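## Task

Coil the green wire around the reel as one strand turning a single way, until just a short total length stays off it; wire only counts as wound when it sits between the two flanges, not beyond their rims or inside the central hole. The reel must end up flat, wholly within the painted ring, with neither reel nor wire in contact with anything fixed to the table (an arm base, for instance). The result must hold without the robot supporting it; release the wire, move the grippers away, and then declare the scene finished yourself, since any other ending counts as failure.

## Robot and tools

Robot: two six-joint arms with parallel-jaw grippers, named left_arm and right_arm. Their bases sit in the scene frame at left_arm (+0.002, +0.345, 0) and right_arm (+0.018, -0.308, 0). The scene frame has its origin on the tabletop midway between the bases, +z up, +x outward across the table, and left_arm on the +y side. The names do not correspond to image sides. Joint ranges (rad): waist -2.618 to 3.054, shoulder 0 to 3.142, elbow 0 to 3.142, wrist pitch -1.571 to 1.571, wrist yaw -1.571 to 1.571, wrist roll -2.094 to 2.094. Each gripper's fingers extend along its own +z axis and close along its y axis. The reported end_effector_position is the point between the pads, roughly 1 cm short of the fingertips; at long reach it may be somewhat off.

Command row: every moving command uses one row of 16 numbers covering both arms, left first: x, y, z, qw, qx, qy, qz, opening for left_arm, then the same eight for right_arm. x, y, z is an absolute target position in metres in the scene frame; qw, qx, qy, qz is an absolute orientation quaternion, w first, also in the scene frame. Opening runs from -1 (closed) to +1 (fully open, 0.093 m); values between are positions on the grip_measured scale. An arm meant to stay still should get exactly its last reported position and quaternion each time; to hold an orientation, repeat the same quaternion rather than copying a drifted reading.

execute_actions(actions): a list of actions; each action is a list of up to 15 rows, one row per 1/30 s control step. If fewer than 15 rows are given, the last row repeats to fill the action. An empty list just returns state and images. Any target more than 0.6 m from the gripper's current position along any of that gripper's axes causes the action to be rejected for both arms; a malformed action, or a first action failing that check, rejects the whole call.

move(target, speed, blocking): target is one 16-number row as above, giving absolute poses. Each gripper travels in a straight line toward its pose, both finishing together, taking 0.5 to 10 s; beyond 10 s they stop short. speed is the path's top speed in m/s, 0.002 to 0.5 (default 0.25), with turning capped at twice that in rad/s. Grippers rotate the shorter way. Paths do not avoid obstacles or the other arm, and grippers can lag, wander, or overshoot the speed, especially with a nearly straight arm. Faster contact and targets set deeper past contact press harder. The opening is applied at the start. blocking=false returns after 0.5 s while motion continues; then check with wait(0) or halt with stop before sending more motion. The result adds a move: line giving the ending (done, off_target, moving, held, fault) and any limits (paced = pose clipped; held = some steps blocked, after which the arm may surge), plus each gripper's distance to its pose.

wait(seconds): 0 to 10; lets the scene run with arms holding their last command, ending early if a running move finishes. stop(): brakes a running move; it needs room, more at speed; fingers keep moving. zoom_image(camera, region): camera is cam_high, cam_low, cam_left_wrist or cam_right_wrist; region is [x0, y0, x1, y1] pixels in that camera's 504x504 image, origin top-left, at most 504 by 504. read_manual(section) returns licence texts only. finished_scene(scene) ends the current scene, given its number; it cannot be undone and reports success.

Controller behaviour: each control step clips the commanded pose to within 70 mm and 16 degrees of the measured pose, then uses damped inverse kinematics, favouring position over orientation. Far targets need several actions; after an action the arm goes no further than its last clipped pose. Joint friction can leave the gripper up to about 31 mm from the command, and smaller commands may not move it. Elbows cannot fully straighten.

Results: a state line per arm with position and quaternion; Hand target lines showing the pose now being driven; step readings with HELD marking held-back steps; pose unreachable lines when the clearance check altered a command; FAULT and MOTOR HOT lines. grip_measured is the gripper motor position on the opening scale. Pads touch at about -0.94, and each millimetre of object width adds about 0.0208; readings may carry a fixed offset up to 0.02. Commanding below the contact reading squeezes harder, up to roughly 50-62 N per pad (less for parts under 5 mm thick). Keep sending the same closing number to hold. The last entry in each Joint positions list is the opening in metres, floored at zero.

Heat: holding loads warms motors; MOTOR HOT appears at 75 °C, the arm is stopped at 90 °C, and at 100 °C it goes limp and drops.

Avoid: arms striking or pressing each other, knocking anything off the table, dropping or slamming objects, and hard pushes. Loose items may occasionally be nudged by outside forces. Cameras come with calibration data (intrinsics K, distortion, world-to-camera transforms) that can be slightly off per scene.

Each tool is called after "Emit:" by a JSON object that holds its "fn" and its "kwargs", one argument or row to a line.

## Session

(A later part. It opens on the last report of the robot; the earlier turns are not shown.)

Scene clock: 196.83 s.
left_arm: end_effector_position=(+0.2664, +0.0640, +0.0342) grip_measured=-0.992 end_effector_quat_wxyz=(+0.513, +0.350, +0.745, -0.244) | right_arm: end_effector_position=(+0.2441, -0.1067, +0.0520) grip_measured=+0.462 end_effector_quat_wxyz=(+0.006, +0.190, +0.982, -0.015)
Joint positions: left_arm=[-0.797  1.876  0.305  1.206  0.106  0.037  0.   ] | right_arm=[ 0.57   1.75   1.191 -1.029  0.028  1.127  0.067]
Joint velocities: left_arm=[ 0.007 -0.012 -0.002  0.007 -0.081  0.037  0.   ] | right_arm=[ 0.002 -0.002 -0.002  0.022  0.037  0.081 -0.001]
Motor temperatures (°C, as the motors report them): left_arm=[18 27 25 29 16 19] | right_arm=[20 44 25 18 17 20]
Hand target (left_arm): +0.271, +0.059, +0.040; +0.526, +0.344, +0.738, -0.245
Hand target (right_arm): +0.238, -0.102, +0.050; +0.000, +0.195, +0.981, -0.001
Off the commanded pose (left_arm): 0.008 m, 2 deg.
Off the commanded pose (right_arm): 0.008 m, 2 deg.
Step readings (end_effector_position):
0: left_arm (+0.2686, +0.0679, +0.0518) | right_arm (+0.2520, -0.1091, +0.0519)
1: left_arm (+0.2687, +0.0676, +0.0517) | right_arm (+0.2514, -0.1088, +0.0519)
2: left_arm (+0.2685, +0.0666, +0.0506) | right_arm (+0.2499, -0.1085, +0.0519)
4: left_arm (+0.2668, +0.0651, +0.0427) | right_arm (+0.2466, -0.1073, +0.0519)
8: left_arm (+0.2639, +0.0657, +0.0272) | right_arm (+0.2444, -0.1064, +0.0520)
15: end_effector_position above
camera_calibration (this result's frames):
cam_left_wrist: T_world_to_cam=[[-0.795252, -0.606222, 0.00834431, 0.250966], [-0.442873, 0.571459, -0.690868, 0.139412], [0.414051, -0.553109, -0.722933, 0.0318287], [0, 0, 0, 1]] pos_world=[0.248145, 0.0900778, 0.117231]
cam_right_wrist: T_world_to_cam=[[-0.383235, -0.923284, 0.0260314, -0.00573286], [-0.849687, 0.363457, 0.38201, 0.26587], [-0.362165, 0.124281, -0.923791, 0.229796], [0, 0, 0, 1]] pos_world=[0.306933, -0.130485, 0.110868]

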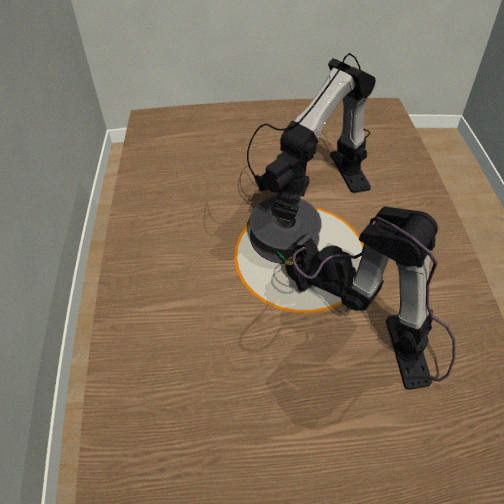

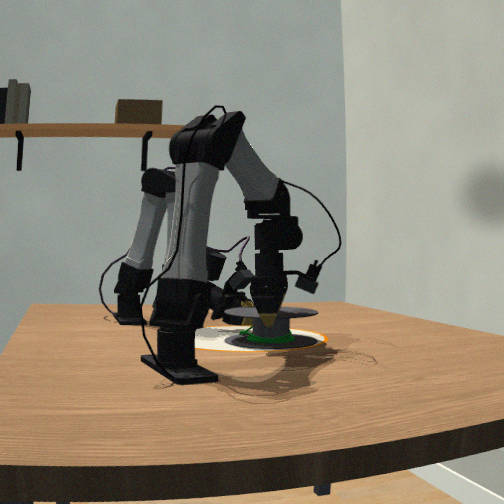

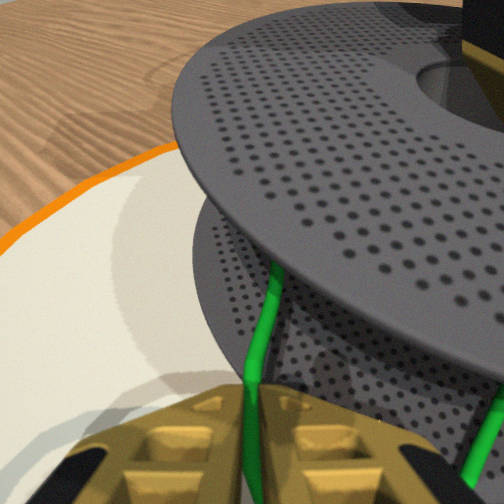

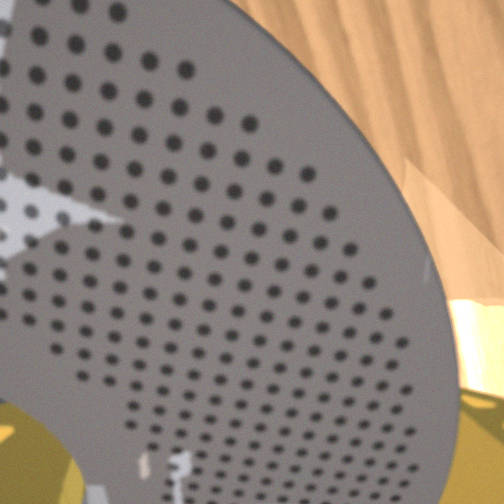

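Emit:
{"fn": "execute_actions", "kwargs": {
  "actions": [
    [[0.270,0.061,0.054,0.5263,0.3440,0.7378,-0.2454,-1,0.2379,-0.1012,0.05,0,0.1951,0.9808,0,0.42]]
  ]
}}

Emit:
{"fn": "zoom_image", "kwargs": {
  "camera": "cam_low",
  "region": [210,295,310,355]
}}

Scene clock: 198.20 s.
left_arm: end_effector_position=(+0.2667, +0.0640, +0.0446) grip_measured=-0.992 end_effector_quat_wxyz=(+0.517, +0.349, +0.742, -0.245) | right_arm: end_effector_position=(+0.2440, -0.1067, +0.0520) grip_measured=+0.462 end_effector_quat_wxyz=(+0.006, +0.193, +0.981, -0.015)
Joint positions: left_arm=[-0.797  1.818  0.305  1.158  0.105  0.036  0.   ] | right_arm=[ 0.57   1.749  1.191 -1.029  0.028  1.133  0.067]
Joint velocities: left_arm=[ 0.002 -0.022 -0.002 -0.051 -0.037 -0.007  0.   ] | right_arm=[-0.012 -0.007  0.007  0.007 -0.051  0.051 -0.   ]
Motor temperatures (°C, as the motors report them): left_arm=[18 27 25 30 16 19] | right_arm=[20 44 25 18 17 20]
Hand target (left_arm): +0.270, +0.061, +0.054; +0.526, +0.344, +0.738, -0.246
Hand target (right_arm): +0.238, -0.101, +0.050; -0.000, +0.195, +0.981, -0.001
Off the commanded pose (left_arm): 0.010 m, 1 deg.
Off the commanded pose (right_arm): 0.008 m, 2 deg.
Step readings (end_effector_position):
0: left_arm (+0.2671, +0.0637, +0.0361) | right_arm (+0.2440, -0.1067, +0.0520)
1: left_arm (+0.2668, +0.0639, +0.0364) | right_arm (+0.2440, -0.1067, +0.0520)
2: left_arm (+0.2667, +0.0640, +0.0381) | right_arm (+0.2440, -0.1067, +0.0520)
4: left_arm (+0.2674, +0.0633, +0.0448) | right_arm (+0.2440, -0.1067, +0.0520)
8: left_arm (+0.2676, +0.0631, +0.0481) | right_arm (+0.2440, -0.1067, +0.0520)
15: end_effector_position above
camera_calibration (this result's frames):
cam_left_wrist: T_world_to_cam=[[-0.794577, -0.607126, 0.00677008, 0.251056], [-0.438417, 0.565994, -0.69817, 0.146278], [0.420045, -0.557718, -0.7159, 0.0375987], [0, 0, 0, 1]] pos_world=[0.247821, 0.0905997, 0.127344]
cam_right_wrist: T_world_to_cam=[[-0.389217, -0.920782, 0.0259154, -0.00409071], [-0.847392, 0.368942, 0.381849, 0.265859], [-0.361161, 0.126661, -0.923861, 0.229807], [0, 0, 0, 1]] pos_world=[0.306692, -0.130961, 0.110898]

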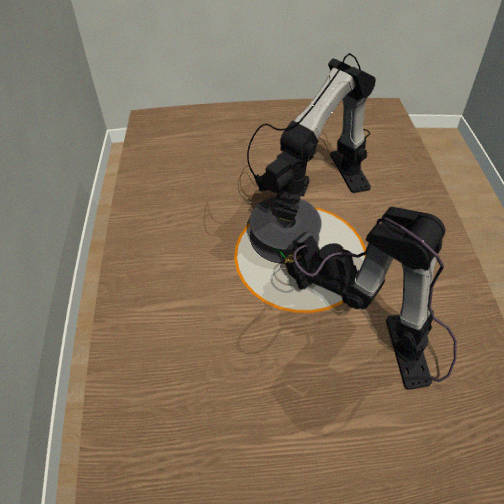

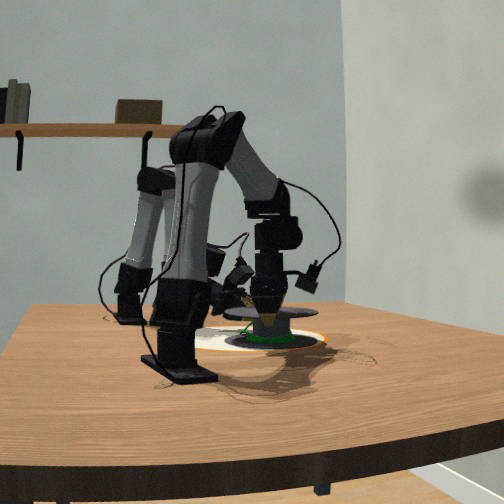

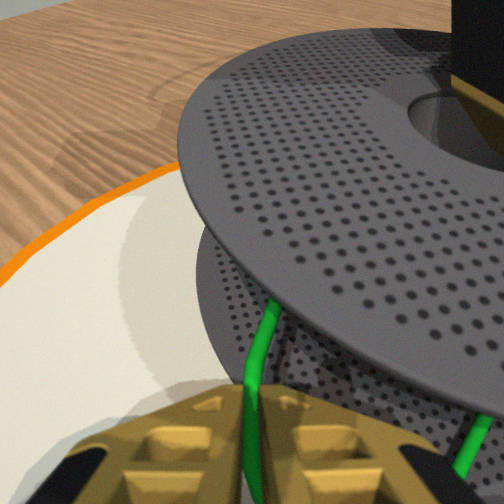

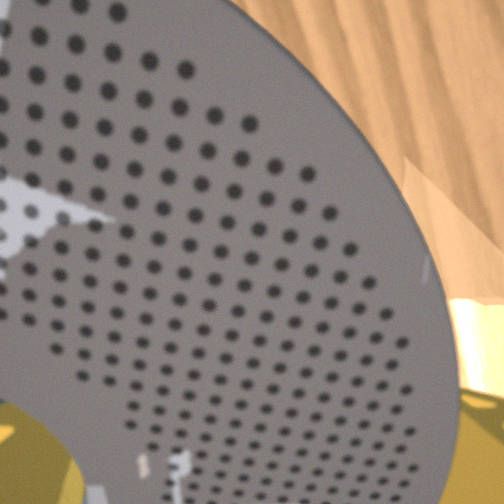

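Region (210, 295, 310, 355) of cam_low's 504x504 image, scaled by 5.040, with more detail than that image has; it fills the top 302 rows of this view, and the rest is white.

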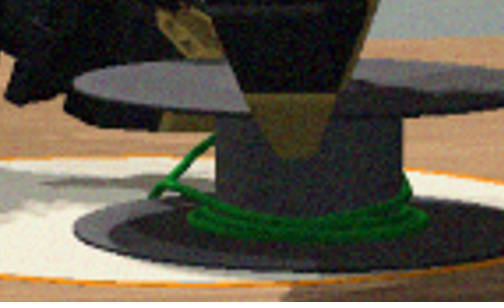

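Emit:
{"fn": "execute_actions", "kwargs": {
  "actions": [
    [[0.270,0.061,0.054,0.4963,0.2622,0.7709,-0.3016,-1,0.2379,-0.1012,0.05,0,0.1951,0.9808,0,0.42]],
    [[0.270,0.061,0.054,0.4607,0.1761,0.7947,-0.3535,-1,0.2379,-0.1012,0.05,0,0.1951,0.9808,0,0.42]]
  ]
}}

Emit:
{"fn": "zoom_image", "kwargs": {
  "camera": "cam_low",
  "region": [210,295,310,355]
}}

Scene clock: 202.33 s.
left_arm: end_effector_position=(+0.2665, +0.0642, +0.0438) grip_measured=-0.992 end_effector_quat_wxyz=(+0.453, +0.184, +0.800, -0.348) | right_arm: end_effector_position=(+0.2440, -0.1067, +0.0520) grip_measured=+0.462 end_effector_quat_wxyz=(+0.006, +0.193, +0.981, -0.015)
Joint positions: left_arm=[-0.797  1.818  0.305  1.155  0.105 -0.39   0.   ] | right_arm=[ 0.57   1.749  1.191 -1.029  0.028  1.133  0.067]
Joint velocities: left_arm=[ 0.017  0.007 -0.002 -0.007  0.022 -0.095  0.   ] | right_arm=[ 0.002  0.007 -0.007 -0.066 -0.037  0.081 -0.001]
Motor temperatures (°C, as the motors report them): left_arm=[18 28 25 30 16 19] | right_arm=[20 44 25 18 17 20]
Hand target (left_arm): +0.270, +0.061, +0.054; +0.461, +0.176, +0.795, -0.354
Hand target (right_arm): +0.238, -0.101, +0.050; -0.000, +0.195, +0.981, -0.001
Off the commanded pose (left_arm): 0.011 m, 2 deg.
Off the commanded pose (right_arm): 0.008 m, 2 deg.
Step readings (end_effector_position; steps 1 to 15: 1st action; 16 to 30: 2nd action):
0: left_arm (+0.2666, +0.0641, +0.0440) | right_arm (+0.2440, -0.1067, +0.0520)
1: left_arm (+0.2666, +0.0641, +0.0440) | right_arm (+0.2440, -0.1067, +0.0520)
2: left_arm (+0.2666, +0.0641, +0.0440) | right_arm (+0.2440, -0.1067, +0.0520)
4: left_arm (+0.2666, +0.0641, +0.0440) | right_arm (+0.2440, -0.1067, +0.0520)
8: left_arm (+0.2666, +0.0641, +0.0440) | right_arm (+0.2440, -0.1067, +0.0520)
15: left_arm (+0.2665, +0.0642, +0.0438) | right_arm (+0.2440, -0.1067, +0.0520)
16: left_arm (+0.2665, +0.0642, +0.0438) | right_arm (+0.2440, -0.1067, +0.0520)
17: left_arm (+0.2665, +0.0642, +0.0438) | right_arm (+0.2440, -0.1067, +0.0520)
19: left_arm (+0.2665, +0.0642, +0.0438) | right_arm (+0.2440, -0.1067, +0.0520)
23: left_arm (+0.2665, +0.0642, +0.0438) | right_arm (+0.2440, -0.1067, +0.0520)
30: end_effector_position above
camera_calibration (this result's frames):
cam_left_wrist: T_world_to_cam=[[-0.635947, -0.662997, 0.394976, 0.195316], [-0.713408, 0.309868, -0.628515, 0.232205], [0.294313, -0.681482, -0.670047, 0.0766846], [0, 0, 0, 1]] pos_world=[0.267298, 0.1098, 0.120181]
cam_right_wrist: T_world_to_cam=[[-0.389217, -0.920782, 0.0259154, -0.00409071], [-0.847392, 0.368942, 0.381849, 0.265859], [-0.361161, 0.126661, -0.923861, 0.229807], [0, 0, 0, 1]] pos_world=[0.306692, -0.130961, 0.110898]

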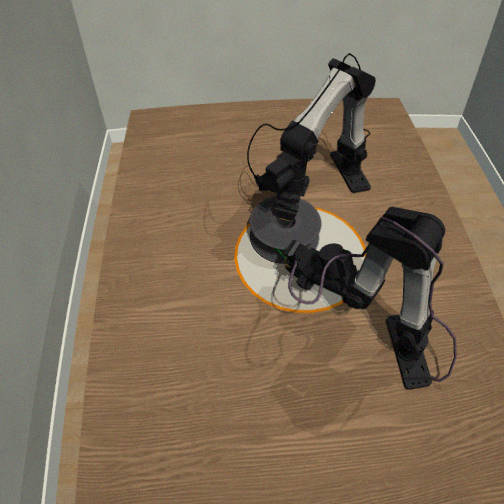

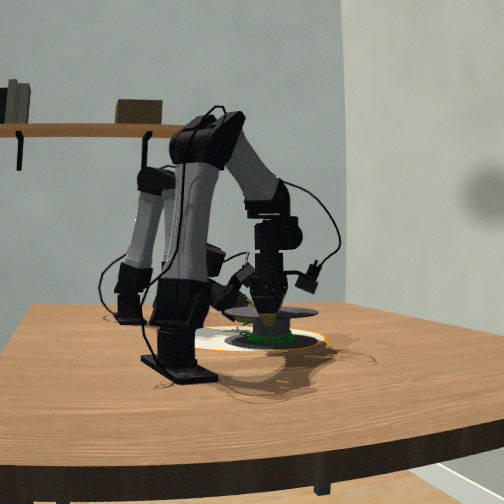

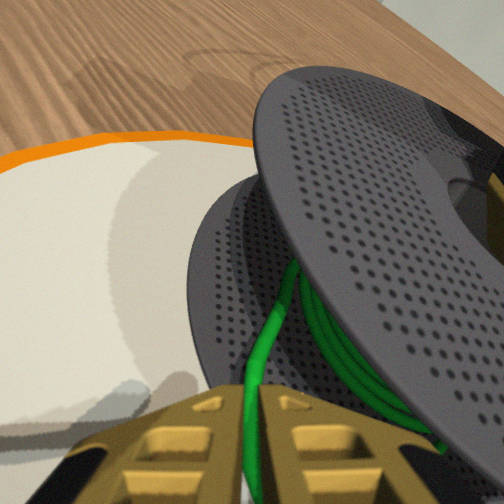

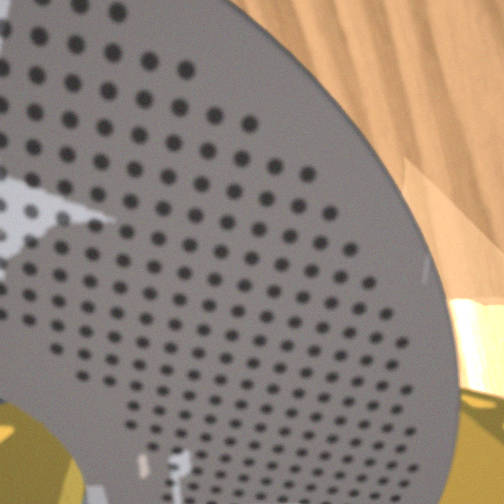

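Region (210, 295, 310, 355) of cam_low's 504x504 image, scaled by 5.040, with more detail than that image has; it fills the top 302 rows of this view, and the rest is white.

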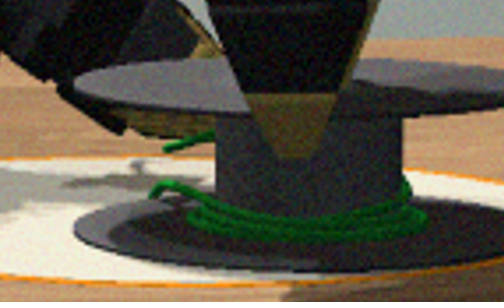

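Emit:
{"fn": "execute_actions", "kwargs": {
  "actions": [
    [[0.271,0.057,0.048,0.4607,0.1761,0.7947,-0.3535,-1,0.2305,-0.0976,0.05,0,0.2588,0.9659,0,0.42],[0.271,0.056,0.045,0.4607,0.1761,0.7947,-0.3535,-1,0.2305,-0.0976,0.05,0,0.2588,0.9659,0,0.42],[0.271,0.055,0.042,0.4607,0.1761,0.7947,-0.3535,-1,0.2305,-0.0976,0.05,0,0.2588,0.9659,0,0.42]]
  ]
}}

Emit:
{"fn": "zoom_image", "kwargs": {
  "camera": "cam_low",
  "region": [210,295,310,355]
}}

Scene clock: 204.13 s.
left_arm: end_effector_position=(+0.2660, +0.0603, +0.0376) grip_measured=-0.992 end_effector_quat_wxyz=(+0.450, +0.181, +0.802, -0.350) | right_arm: end_effector_position=(+0.2365, -0.1032, +0.0523) grip_measured=+0.462 end_effector_quat_wxyz=(+0.007, +0.254, +0.967, -0.015)
Joint positions: left_arm=[-0.809  1.862  0.314  1.187  0.094 -0.404  0.   ] | right_arm=[ 0.596  1.739  1.179 -1.03   0.028  1.283  0.067]
Joint velocities: left_arm=[-0.012  0.002  0.002  0.037 -0.007  0.051  0.   ] | right_arm=[-0.012 -0.007  0.002 -0.007  0.081 -0.007 -0.002]
Motor temperatures (°C, as the motors report them): left_arm=[18 28 25 30 16 19] | right_arm=[20 44 25 18 17 20]
Hand target (left_arm): +0.271, +0.055, +0.042; +0.460, +0.176, +0.795, -0.353
Hand target (right_arm): +0.231, -0.098, +0.050; +0.000, +0.258, +0.966, -0.001
Off the commanded pose (left_arm): 0.008 m, 2 deg.
Off the commanded pose (right_arm): 0.009 m, 2 deg.
Step readings (end_effector_position):
0: left_arm (+0.2665, +0.0642, +0.0438) | right_arm (+0.2440, -0.1067, +0.0520)
1: left_arm (+0.2664, +0.0641, +0.0438) | right_arm (+0.2434, -0.1062, +0.0520)
2: left_arm (+0.2661, +0.0636, +0.0436) | right_arm (+0.2424, -0.1053, +0.0520)
4: left_arm (+0.2658, +0.0612, +0.0411) | right_arm (+0.2400, -0.1031, +0.0522)
8: left_arm (+0.2652, +0.0607, +0.0354) | right_arm (+0.2369, -0.1028, +0.0522)
15: end_effector_position above
camera_calibration (this result's frames):
cam_left_wrist: T_world_to_cam=[[-0.631003, -0.662686, 0.40334, 0.193209], [-0.719802, 0.306206, -0.622995, 0.230882], [0.289345, -0.683437, -0.670219, 0.0714627], [0, 0, 0, 1]] pos_world=[0.267428, 0.10618, 0.113805]
cam_right_wrist: T_world_to_cam=[[-0.500449, -0.865422, 0.024395, 0.0283611], [-0.796541, 0.471291, 0.378692, 0.256828], [-0.339225, 0.170084, -0.925201, 0.226302], [0, 0, 0, 1]] pos_world=[0.295535, -0.134987, 0.111424]

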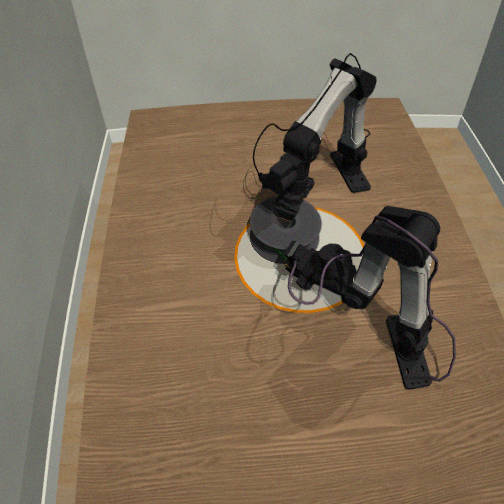

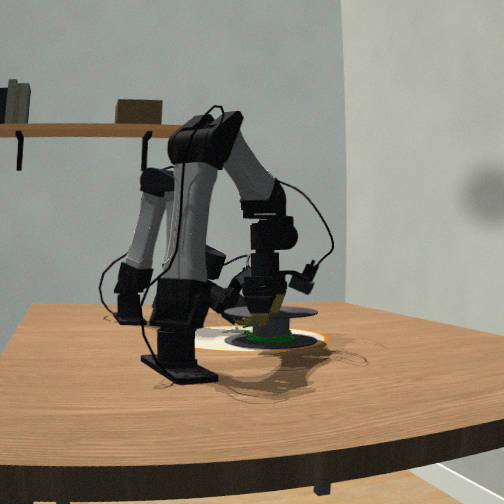

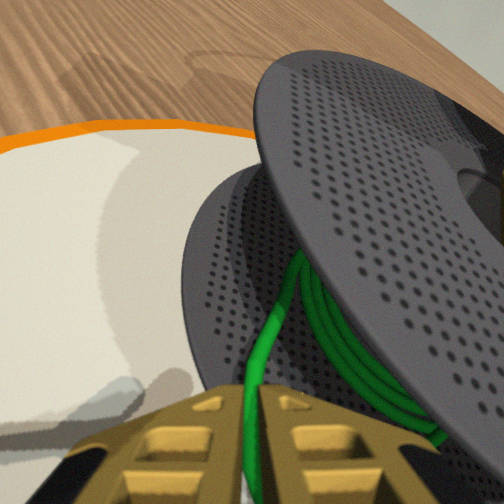

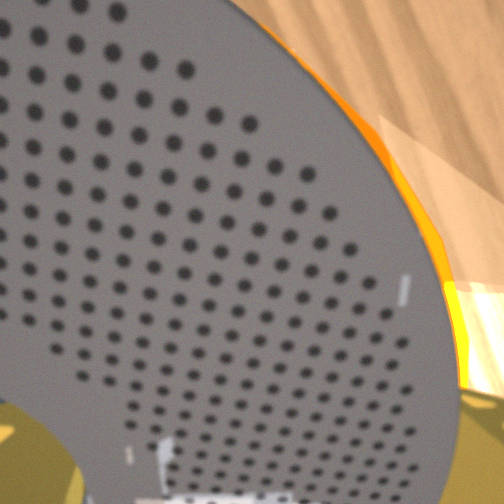

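Region (210, 295, 310, 355) of cam_low's 504x504 image, scaled by 5.040, with more detail than that image has; it fills the top 302 rows of this view, and the rest is white.

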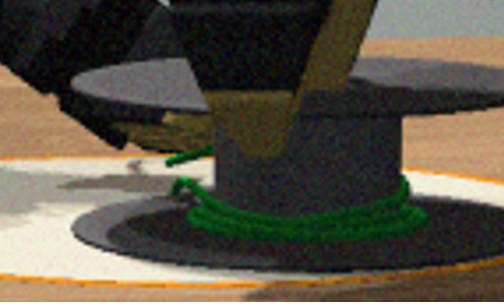

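Emit:
{"fn": "execute_actions", "kwargs": {
  "actions": [
    [[0.272,0.050,0.041,0.4607,0.1761,0.7947,-0.3535,-1,0.2236,-0.093,0.05,0,0.3214,0.9469,0,0.42]]
  ]
}}

Emit:
{"fn": "zoom_image", "kwargs": {
  "camera": "cam_low",
  "region": [210,295,310,355]
}}

Scene clock: 205.40 s.
left_arm: end_effector_position=(+0.2695, +0.0565, +0.0384) grip_measured=-0.992 end_effector_quat_wxyz=(+0.454, +0.177, +0.801, -0.348) | right_arm: end_effector_position=(+0.2286, -0.0998, +0.0522) grip_measured=+0.462 end_effector_quat_wxyz=(+0.007, +0.315, +0.949, -0.018)
Joint positions: left_arm=[-0.818  1.876  0.332  1.191  0.076 -0.409  0.   ] | right_arm=[ 0.623  1.733  1.172 -1.035  0.028  1.438  0.067]
Joint velocities: left_arm=[-0.022 -0.002 -0.012  0.037 -0.037  0.022  0.   ] | right_arm=[-0.012 -0.002 -0.022  0.037 -0.007  0.139  0.   ]
Motor temperatures (°C, as the motors report them): left_arm=[18 28 25 30 16 19] | right_arm=[20 44 25 18 17 20]
Hand target (left_arm): +0.272, +0.050, +0.041; +0.461, +0.176, +0.795, -0.354
Hand target (right_arm): +0.224, -0.093, +0.050; +0.000, +0.321, +0.947, -0.001
Off the commanded pose (left_arm): 0.007 m, 1 deg.
Off the commanded pose (right_arm): 0.009 m, 2 deg.
Step readings (end_effector_position):
0: left_arm (+0.2662, +0.0601, +0.0383) | right_arm (+0.2364, -0.1033, +0.0522)
1: left_arm (+0.2666, +0.0595, +0.0386) | right_arm (+0.2358, -0.1026, +0.0522)
2: left_arm (+0.2668, +0.0579, +0.0386) | right_arm (+0.2347, -0.1016, +0.0522)
4: left_arm (+0.2680, +0.0566, +0.0384) | right_arm (+0.2318, -0.1005, +0.0519)
8: left_arm (+0.2691, +0.0566, +0.0380) | right_arm (+0.2293, -0.1000, +0.0521)
15: end_effector_position above
camera_calibration (this result's frames):
cam_left_wrist: T_world_to_cam=[[-0.626267, -0.6681, 0.401786, 0.191756], [-0.719211, 0.296216, -0.628484, 0.235642], [0.300874, -0.682567, -0.666015, 0.0650655], [0, 0, 0, 1]] pos_world=[0.269991, 0.102723, 0.114387]
cam_right_wrist: T_world_to_cam=[[-0.606291, -0.794762, 0.0276572, 0.0583883], [-0.730477, 0.570324, 0.375678, 0.243878], [-0.314348, 0.207567, -0.926338, 0.221092], [0, 0, 0, 1]] pos_world=[0.283047, -0.138576, 0.111571]

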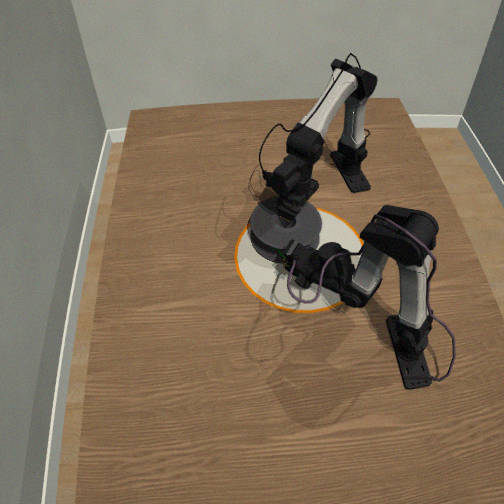

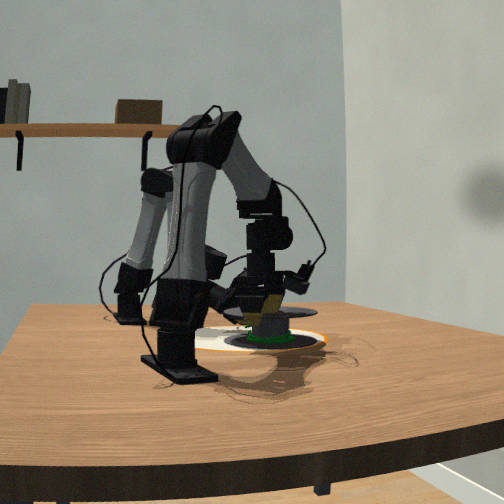

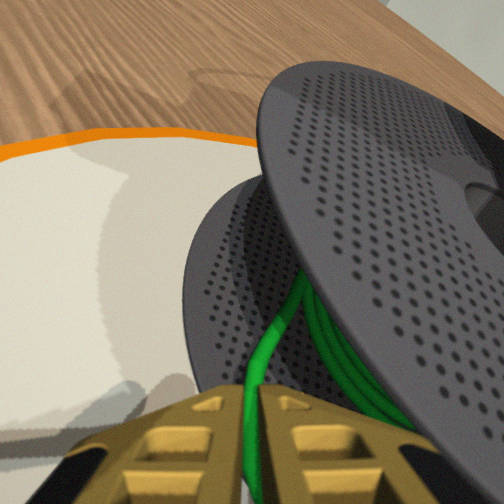

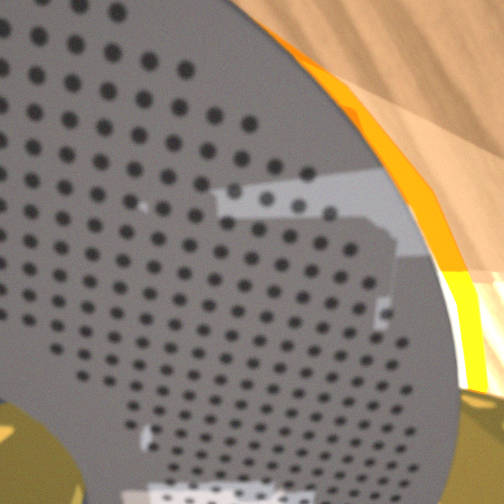

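Region (210, 295, 310, 355) of cam_low's 504x504 image, scaled by 5.040, with more detail than that image has; it fills the top 302 rows of this view, and the rest is white.

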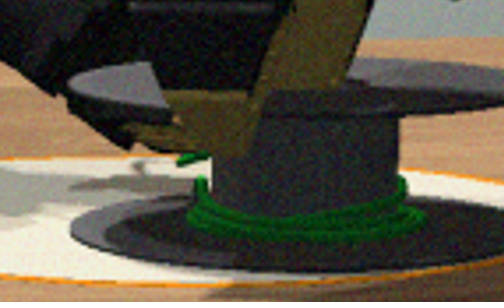

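Emit:
{"fn": "execute_actions", "kwargs": {
  "actions": [
    [[0.272,0.047,0.038,0.4898,0.2447,0.7764,-0.3120,-1,0.2236,-0.093,0.05,0,0.3214,0.9469,0,0.42]],
    [[0.272,0.043,0.036,0.4898,0.2447,0.7764,-0.3120,-1,0.2175,-0.0875,0.05,0,0.3827,0.9239,0,0.42]]
  ]
}}

Emit:
{"fn": "zoom_image", "kwargs": {
  "camera": "cam_low",
  "region": [210,295,310,355]
}}

Scene clock: 207.50 s.
left_arm: end_effector_position=(+0.2688, +0.0496, +0.0323) grip_measured=-0.992 end_effector_quat_wxyz=(+0.479, +0.244, +0.785, -0.309) | right_arm: end_effector_position=(+0.2219, -0.0948, +0.0522) grip_measured=+0.462 end_effector_quat_wxyz=(+0.007, +0.377, +0.926, -0.018)
Joint positions: left_arm=[-0.838  1.917  0.351  1.208  0.06  -0.25   0.   ] | right_arm=[ 0.649  1.733  1.171 -1.04   0.026  1.598  0.067]
Joint velocities: left_arm=[ 0.002  0.002  0.012 -0.022  0.051  0.066  0.   ] | right_arm=[-0.007  0.002  0.007 -0.022  0.066  0.11  -0.   ]
Motor temperatures (°C, as the motors report them): left_arm=[18 27 25 30 16 19] | right_arm=[20 43 25 18 17 20]
Hand target (left_arm): +0.272, +0.043, +0.036; +0.489, +0.245, +0.777, -0.312
Hand target (right_arm): +0.218, -0.088, +0.050; +0.000, +0.382, +0.924, -0.001
Off the commanded pose (left_arm): 0.008 m, 2 deg.
Off the commanded pose (right_arm): 0.009 m, 2 deg.
Step readings (end_effector_position; steps 1 to 15: 1st action; 16 to 30: 2nd action):
0: left_arm (+0.2692, +0.0561, +0.0385) | right_arm (+0.2285, -0.0998, +0.0522)
1: left_arm (+0.2693, +0.0559, +0.0382) | right_arm (+0.2285, -0.0998, +0.0522)
2: left_arm (+0.2700, +0.0554, +0.0381) | right_arm (+0.2285, -0.0998, +0.0522)
4: left_arm (+0.2708, +0.0549, +0.0372) | right_arm (+0.2283, -0.1000, +0.0522)
8: left_arm (+0.2684, +0.0532, +0.0343) | right_arm (+0.2283, -0.0999, +0.0522)
15: left_arm (+0.2685, +0.0529, +0.0349) | right_arm (+0.2283, -0.0999, +0.0522)
16: left_arm (+0.2686, +0.0523, +0.0349) | right_arm (+0.2276, -0.0992, +0.0522)
17: left_arm (+0.2685, +0.0511, +0.0343) | right_arm (+0.2265, -0.0983, +0.0522)
19: left_arm (+0.2684, +0.0498, +0.0327) | right_arm (+0.2240, -0.0964, +0.0522)
23: left_arm (+0.2685, +0.0500, +0.0315) | right_arm (+0.2222, -0.0949, +0.0522)
30: end_effector_position above
camera_calibration (this result's frames):
cam_left_wrist: T_world_to_cam=[[-0.704323, -0.661662, 0.257161, 0.214442], [-0.6237, 0.403785, -0.669296, 0.203672], [0.33901, -0.631792, -0.697073, 0.0446772], [0, 0, 0, 1]] pos_world=[0.26292, 0.0878753, 0.112314]
cam_right_wrist: T_world_to_cam=[[-0.706427, -0.707246, 0.0276487, 0.0888223], [-0.648915, 0.662772, 0.373688, 0.226919], [-0.282614, 0.246041, -0.927142, 0.214639], [0, 0, 0, 1]] pos_world=[0.270658, -0.140387, 0.111749]

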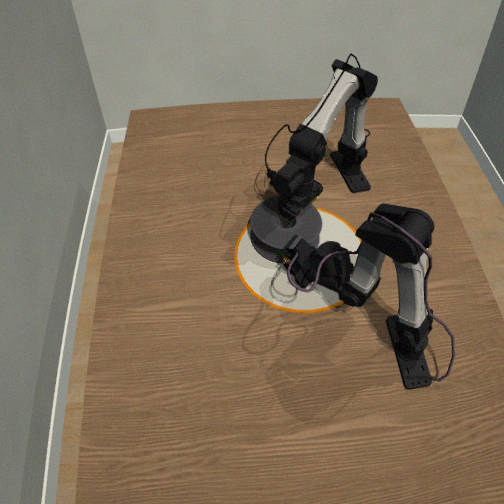

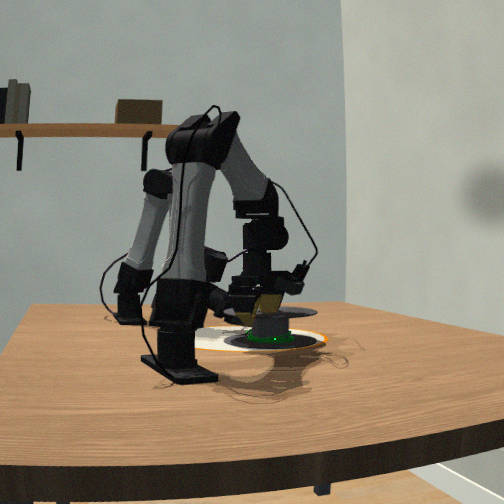

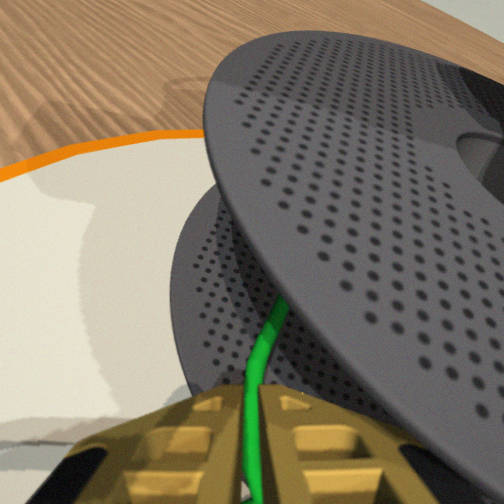

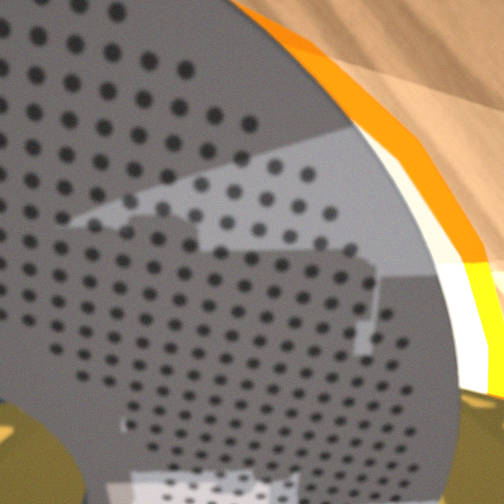

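Region (210, 295, 310, 355) of cam_low's 504x504 image, scaled by 5.040, with more detail than that image has; it fills the top 302 rows of this view, and the rest is white.

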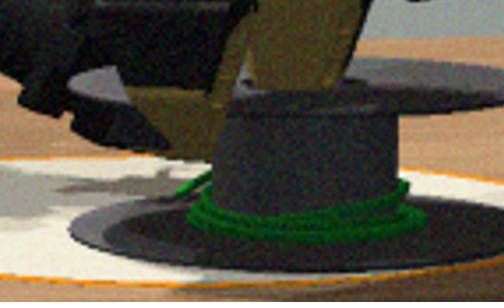

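Emit:
{"fn": "execute_actions", "kwargs": {
  "actions": [
    [[0.272,0.036,0.038,0.4898,0.2447,0.7764,-0.3120,-1,0.212,-0.0814,0.05,0,0.4423,0.8969,0,0.42]]
  ]
}}

Emit:
{"fn": "zoom_image", "kwargs": {
  "camera": "cam_low",
  "region": [210,295,310,355]
}}

Scene clock: 208.80 s.
left_arm: end_effector_position=(+0.2735, +0.0493, +0.0330) grip_measured=-0.992 end_effector_quat_wxyz=(+0.487, +0.236, +0.787, -0.297) | right_arm: end_effector_position=(+0.2134, -0.0908, +0.0523) grip_measured=+0.462 end_effector_quat_wxyz=(+0.006, +0.433, +0.901, -0.023)
Joint positions: left_arm=[-0.848  1.917  0.364  1.195  0.016 -0.25   0.   ] | right_arm=[ 0.679  1.733  1.171 -1.051  0.023  1.75   0.067]
Joint velocities: left_arm=[ 0.007  0.007 -0.012 -0.066  0.007  0.022  0.   ] | right_arm=[-0.007  0.007  0.012 -0.022 -0.022  0.037  0.   ]
Motor temperatures (°C, as the motors report them): left_arm=[18 27 25 30 16 19] | right_arm=[20 43 25 18 17 20]
Hand target (left_arm): +0.271, +0.036, +0.038; +0.490, +0.245, +0.777, -0.312
Hand target (right_arm): +0.212, -0.082, +0.050; +0.000, +0.442, +0.897, -0.001
Off the commanded pose (left_arm): 0.014 m, 2 deg.
Off the commanded pose (right_arm): 0.010 m, 3 deg.
Step readings (end_effector_position):
0: left_arm (+0.2689, +0.0495, +0.0325) | right_arm (+0.2219, -0.0948, +0.0522)
1: left_arm (+0.2690, +0.0486, +0.0329) | right_arm (+0.2212, -0.0942, +0.0522)
2: left_arm (+0.2694, +0.0470, +0.0339) | right_arm (+0.2198, -0.0936, +0.0523)
4: left_arm (+0.2707, +0.0478, +0.0329) | right_arm (+0.2169, -0.0931, +0.0523)
8: left_arm (+0.2723, +0.0486, +0.0328) | right_arm (+0.2143, -0.0917, +0.0523)
15: end_effector_position above
camera_calibration (this result's frames):
cam_left_wrist: T_world_to_cam=[[-0.686598, -0.685436, 0.242405, 0.214161], [-0.628359, 0.391738, -0.672091, 0.209191], [0.365716, -0.613774, -0.699667, 0.0352884], [0, 0, 0, 1]] pos_world=[0.265584, 0.0865047, 0.113371]
cam_right_wrist: T_world_to_cam=[[-0.787611, -0.615156, 0.0353693, 0.110891], [-0.561428, 0.740105, 0.370194, 0.207196], [-0.253904, 0.271712, -0.928281, 0.207577], [0, 0, 0, 1]] pos_world=[0.256369, -0.141533, 0.112065]

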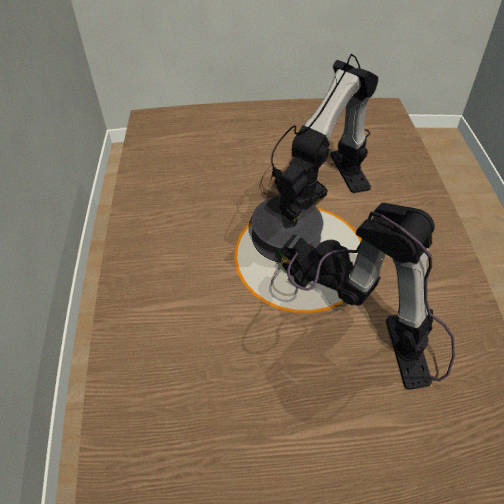

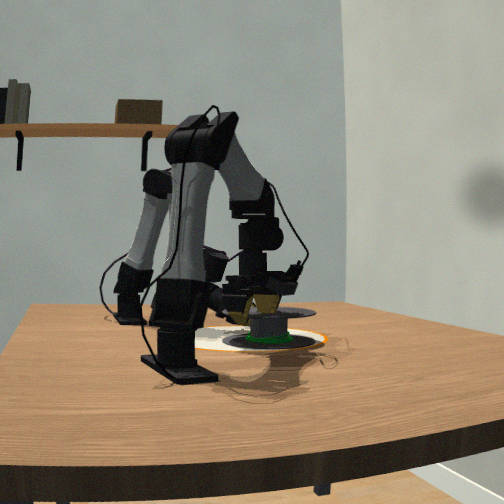

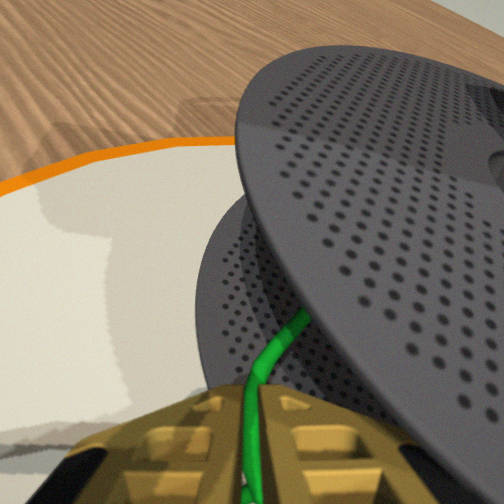

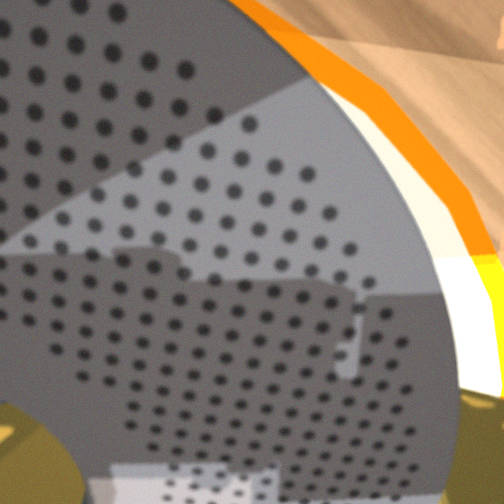

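Region (210, 295, 310, 355) of cam_low's 504x504 image, scaled by 5.040, with more detail than that image has; it fills the top 302 rows of this view, and the rest is white.

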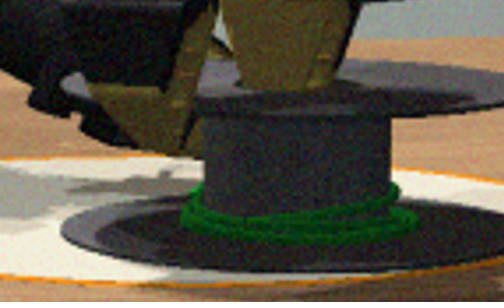

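Emit:
{"fn": "execute_actions", "kwargs": {
  "actions": [
    [[0.2735,0.049,0.036,0.4667,0.3115,0.7522,-0.3454,-1,0.212,-0.0814,0.05,0,0.4423,0.8969,0,0.42]],
    [[0.270,0.045,0.036,0.4449,0.3822,0.7188,-0.3732,-1,0.212,-0.0814,0.05,0,0.4423,0.8969,0,0.42]]
  ]
}}

Scene clock: 229.87 s.
left_arm: end_effector_position=(+0.2735, +0.0511, +0.0402) grip_measured=-0.992 end_effector_quat_wxyz=(+0.457, +0.367, +0.725, -0.362) | right_arm: end_effector_position=(+0.2123, -0.0860, +0.0522) grip_measured=+0.462 end_effector_quat_wxyz=(+0.000, +0.439, +0.898, -0.015)
Joint positions: left_arm=[-0.656  1.917  0.404  1.144  0.48  -0.025  0.   ] | right_arm=[ 0.684  1.733  1.171 -1.04   0.008  1.767  0.067]
Joint velocities: left_arm=[ 0.017 -0.002 -0.002 -0.095  0.168  0.081  0.   ] | right_arm=[-0.012 -0.002 -0.017 -0.051 -0.037 -0.081 -0.   ]
Motor temperatures (°C, as the motors report them): left_arm=[18 27 25 31 16 19] | right_arm=[20 42 25 19 17 20]
Hand target (left_arm): +0.270, +0.045, +0.036; +0.445, +0.381, +0.719, -0.373
Hand target (right_arm): +0.212, -0.082, +0.050; -0.000, +0.442, +0.897, -0.001
Off the commanded pose (left_arm): 0.008 m, 3 deg.
Off the commanded pose (right_arm): 0.005 m, 2 deg.
Step readings (end_effector_position; steps 1 to 15: 1st action; 16 to 30: 2nd action):
0: left_arm (+0.2738, +0.0493, +0.0330) | right_arm (+0.2132, -0.0906, +0.0523)
1: left_arm (+0.2740, +0.0496, +0.0331) | right_arm (+0.2130, -0.0907, +0.0523)
2: left_arm (+0.2762, +0.0521, +0.0333) | right_arm (+0.2129, -0.0897, +0.0523)
4: left_arm (+0.2806, +0.0569, +0.0347) | right_arm (+0.2126, -0.0868, +0.0522)
8: left_arm (+0.2766, +0.0549, +0.0358) | right_arm (+0.2122, -0.0860, +0.0522)
15: left_arm (+0.2722, +0.0520, +0.0364) | right_arm (+0.2122, -0.0860, +0.0522)
16: left_arm (+0.2711, +0.0514, +0.0367) | right_arm (+0.2122, -0.0860, +0.0522)
17: left_arm (+0.2719, +0.0520, +0.0374) | right_arm (+0.2122, -0.0860, +0.0522)
19: left_arm (+0.2759, +0.0534, +0.0401) | right_arm (+0.2122, -0.0860, +0.0522)
23: left_arm (+0.2752, +0.0522, +0.0406) | right_arm (+0.2123, -0.0860, +0.0522)
30: end_effector_position above
camera_calibration (this result's frames):
cam_left_wrist: T_world_to_cam=[[-0.87968, -0.434814, 0.192613, 0.255692], [-0.432453, 0.56288, -0.70438, 0.152231], [0.197856, -0.702925, -0.683191, 0.0912601], [0, 0, 0, 1]] pos_world=[0.272704, 0.0896395, 0.120327]
cam_right_wrist: T_world_to_cam=[[-0.795062, -0.605957, 0.0263261, 0.115807], [-0.551221, 0.739989, 0.38545, 0.200129], [-0.253047, 0.291945, -0.922353, 0.20712], [0, 0, 0, 1]] pos_world=[0.2548, -0.138386, 0.11085]

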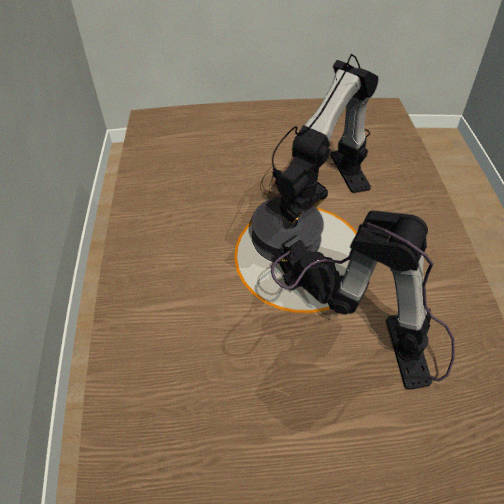

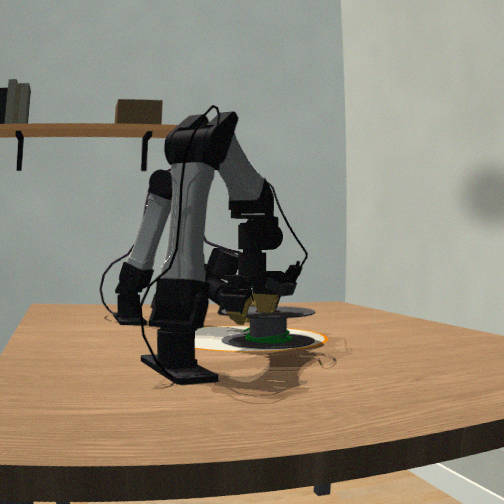

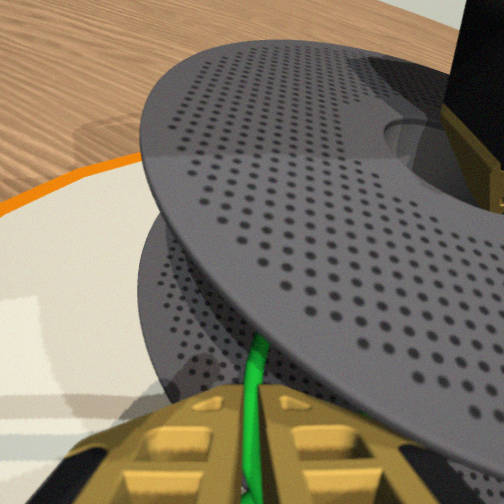

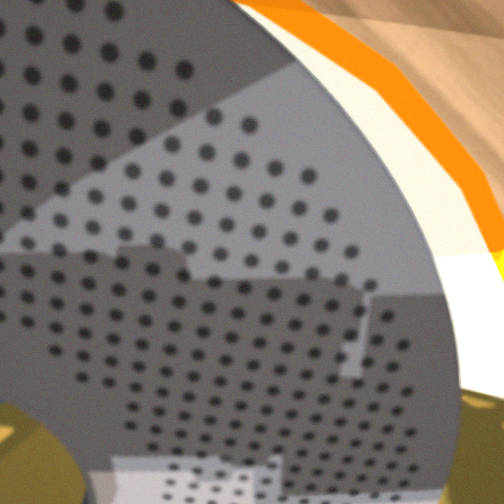

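Emit:
{"fn": "execute_actions", "kwargs": {
  "actions": []
}}

Emit:
{"fn": "zoom_image", "kwargs": {
  "camera": "cam_low",
  "region": [210, 295, 310, 355]
}}

Scene clock: 231.47 s.
left_arm: end_effector_position=(+0.2696, +0.0496, +0.0394) grip_measured=-0.992 end_effector_quat_wxyz=(+0.451, +0.375, +0.721, -0.368) | right_arm: end_effector_position=(+0.2123, -0.0860, +0.0522) grip_measured=+0.462 end_effector_quat_wxyz=(+0.000, +0.439, +0.898, -0.015)
Joint positions: left_arm=[-0.656  1.917  0.404  1.137  0.503 -0.017  0.   ] | right_arm=[ 0.684  1.733  1.171 -1.04   0.008  1.767  0.067]
Joint velocities: left_arm=[-0.002  0.002 -0.012 -0.051  0.022  0.066  0.   ] | right_arm=[-0.017 -0.002 -0.012 -0.037  0.051 -0.007  0.   ]
Motor temperatures (°C, as the motors report them): left_arm=[18 27 25 31 16 19] | right_arm=[20 42 25 19 17 20]
Hand target (left_arm): +0.270, +0.045, +0.036; +0.445, +0.381, +0.719, -0.373
Hand target (right_arm): +0.212, -0.082, +0.050; -0.000, +0.442, +0.897, -0.001
Off the commanded pose (left_arm): 0.006 m, 1 deg.
Off the commanded pose (right_arm): 0.005 m, 2 deg.
camera_calibration (this result's frames):
cam_left_wrist: T_world_to_cam=[[-0.889395, -0.413088, 0.195795, 0.253147], [-0.421067, 0.573506, -0.702704, 0.147182], [0.177988, -0.707424, -0.684011, 0.0961025], [0, 0, 0, 1]] pos_world=[0.270016, 0.0881475, 0.119595]
cam_right_wrist: T_world_to_cam=[[-0.795293, -0.605654, 0.0263208, 0.115883], [-0.550943, 0.740201, 0.38544, 0.200088], [-0.252926, 0.292036, -0.922357, 0.207103], [0, 0, 0, 1]] pos_world=[0.25478, -0.138402, 0.110851]

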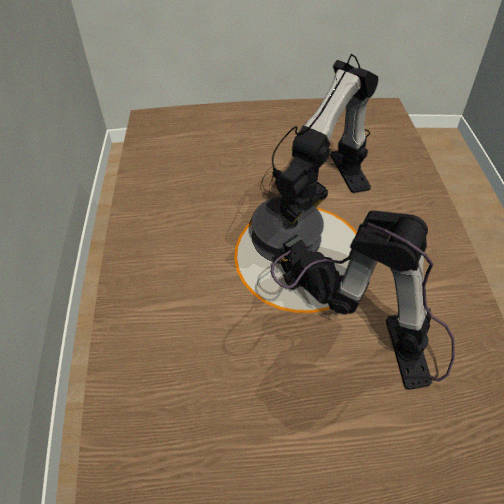

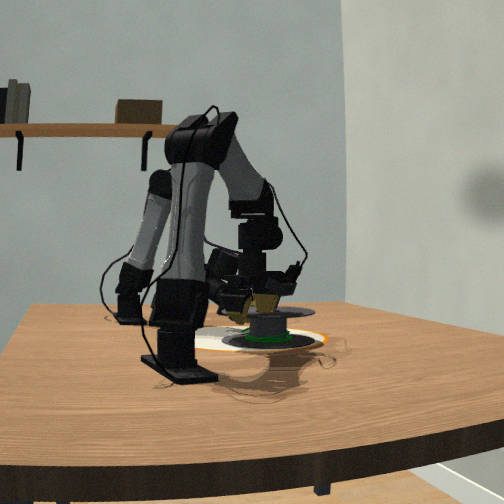

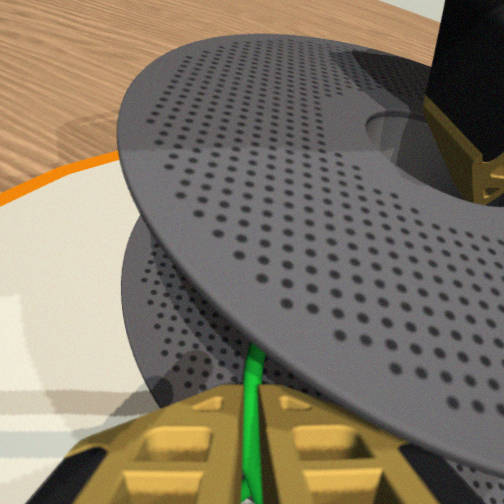

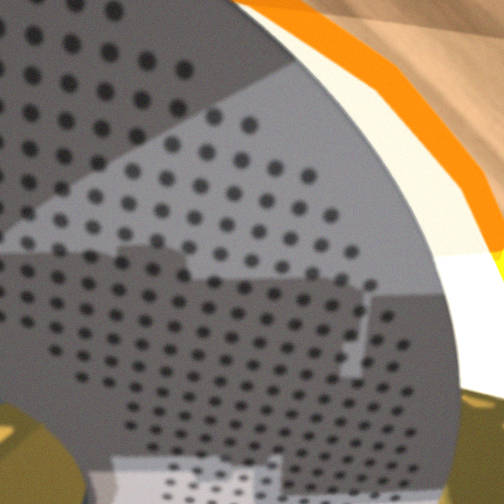

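Region (210, 295, 310, 355) of cam_low's 504x504 image, scaled by 5.040, with more detail than that image has; it fills the top 302 rows of this view, and the rest is white.

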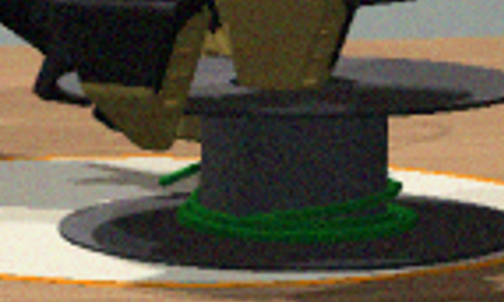

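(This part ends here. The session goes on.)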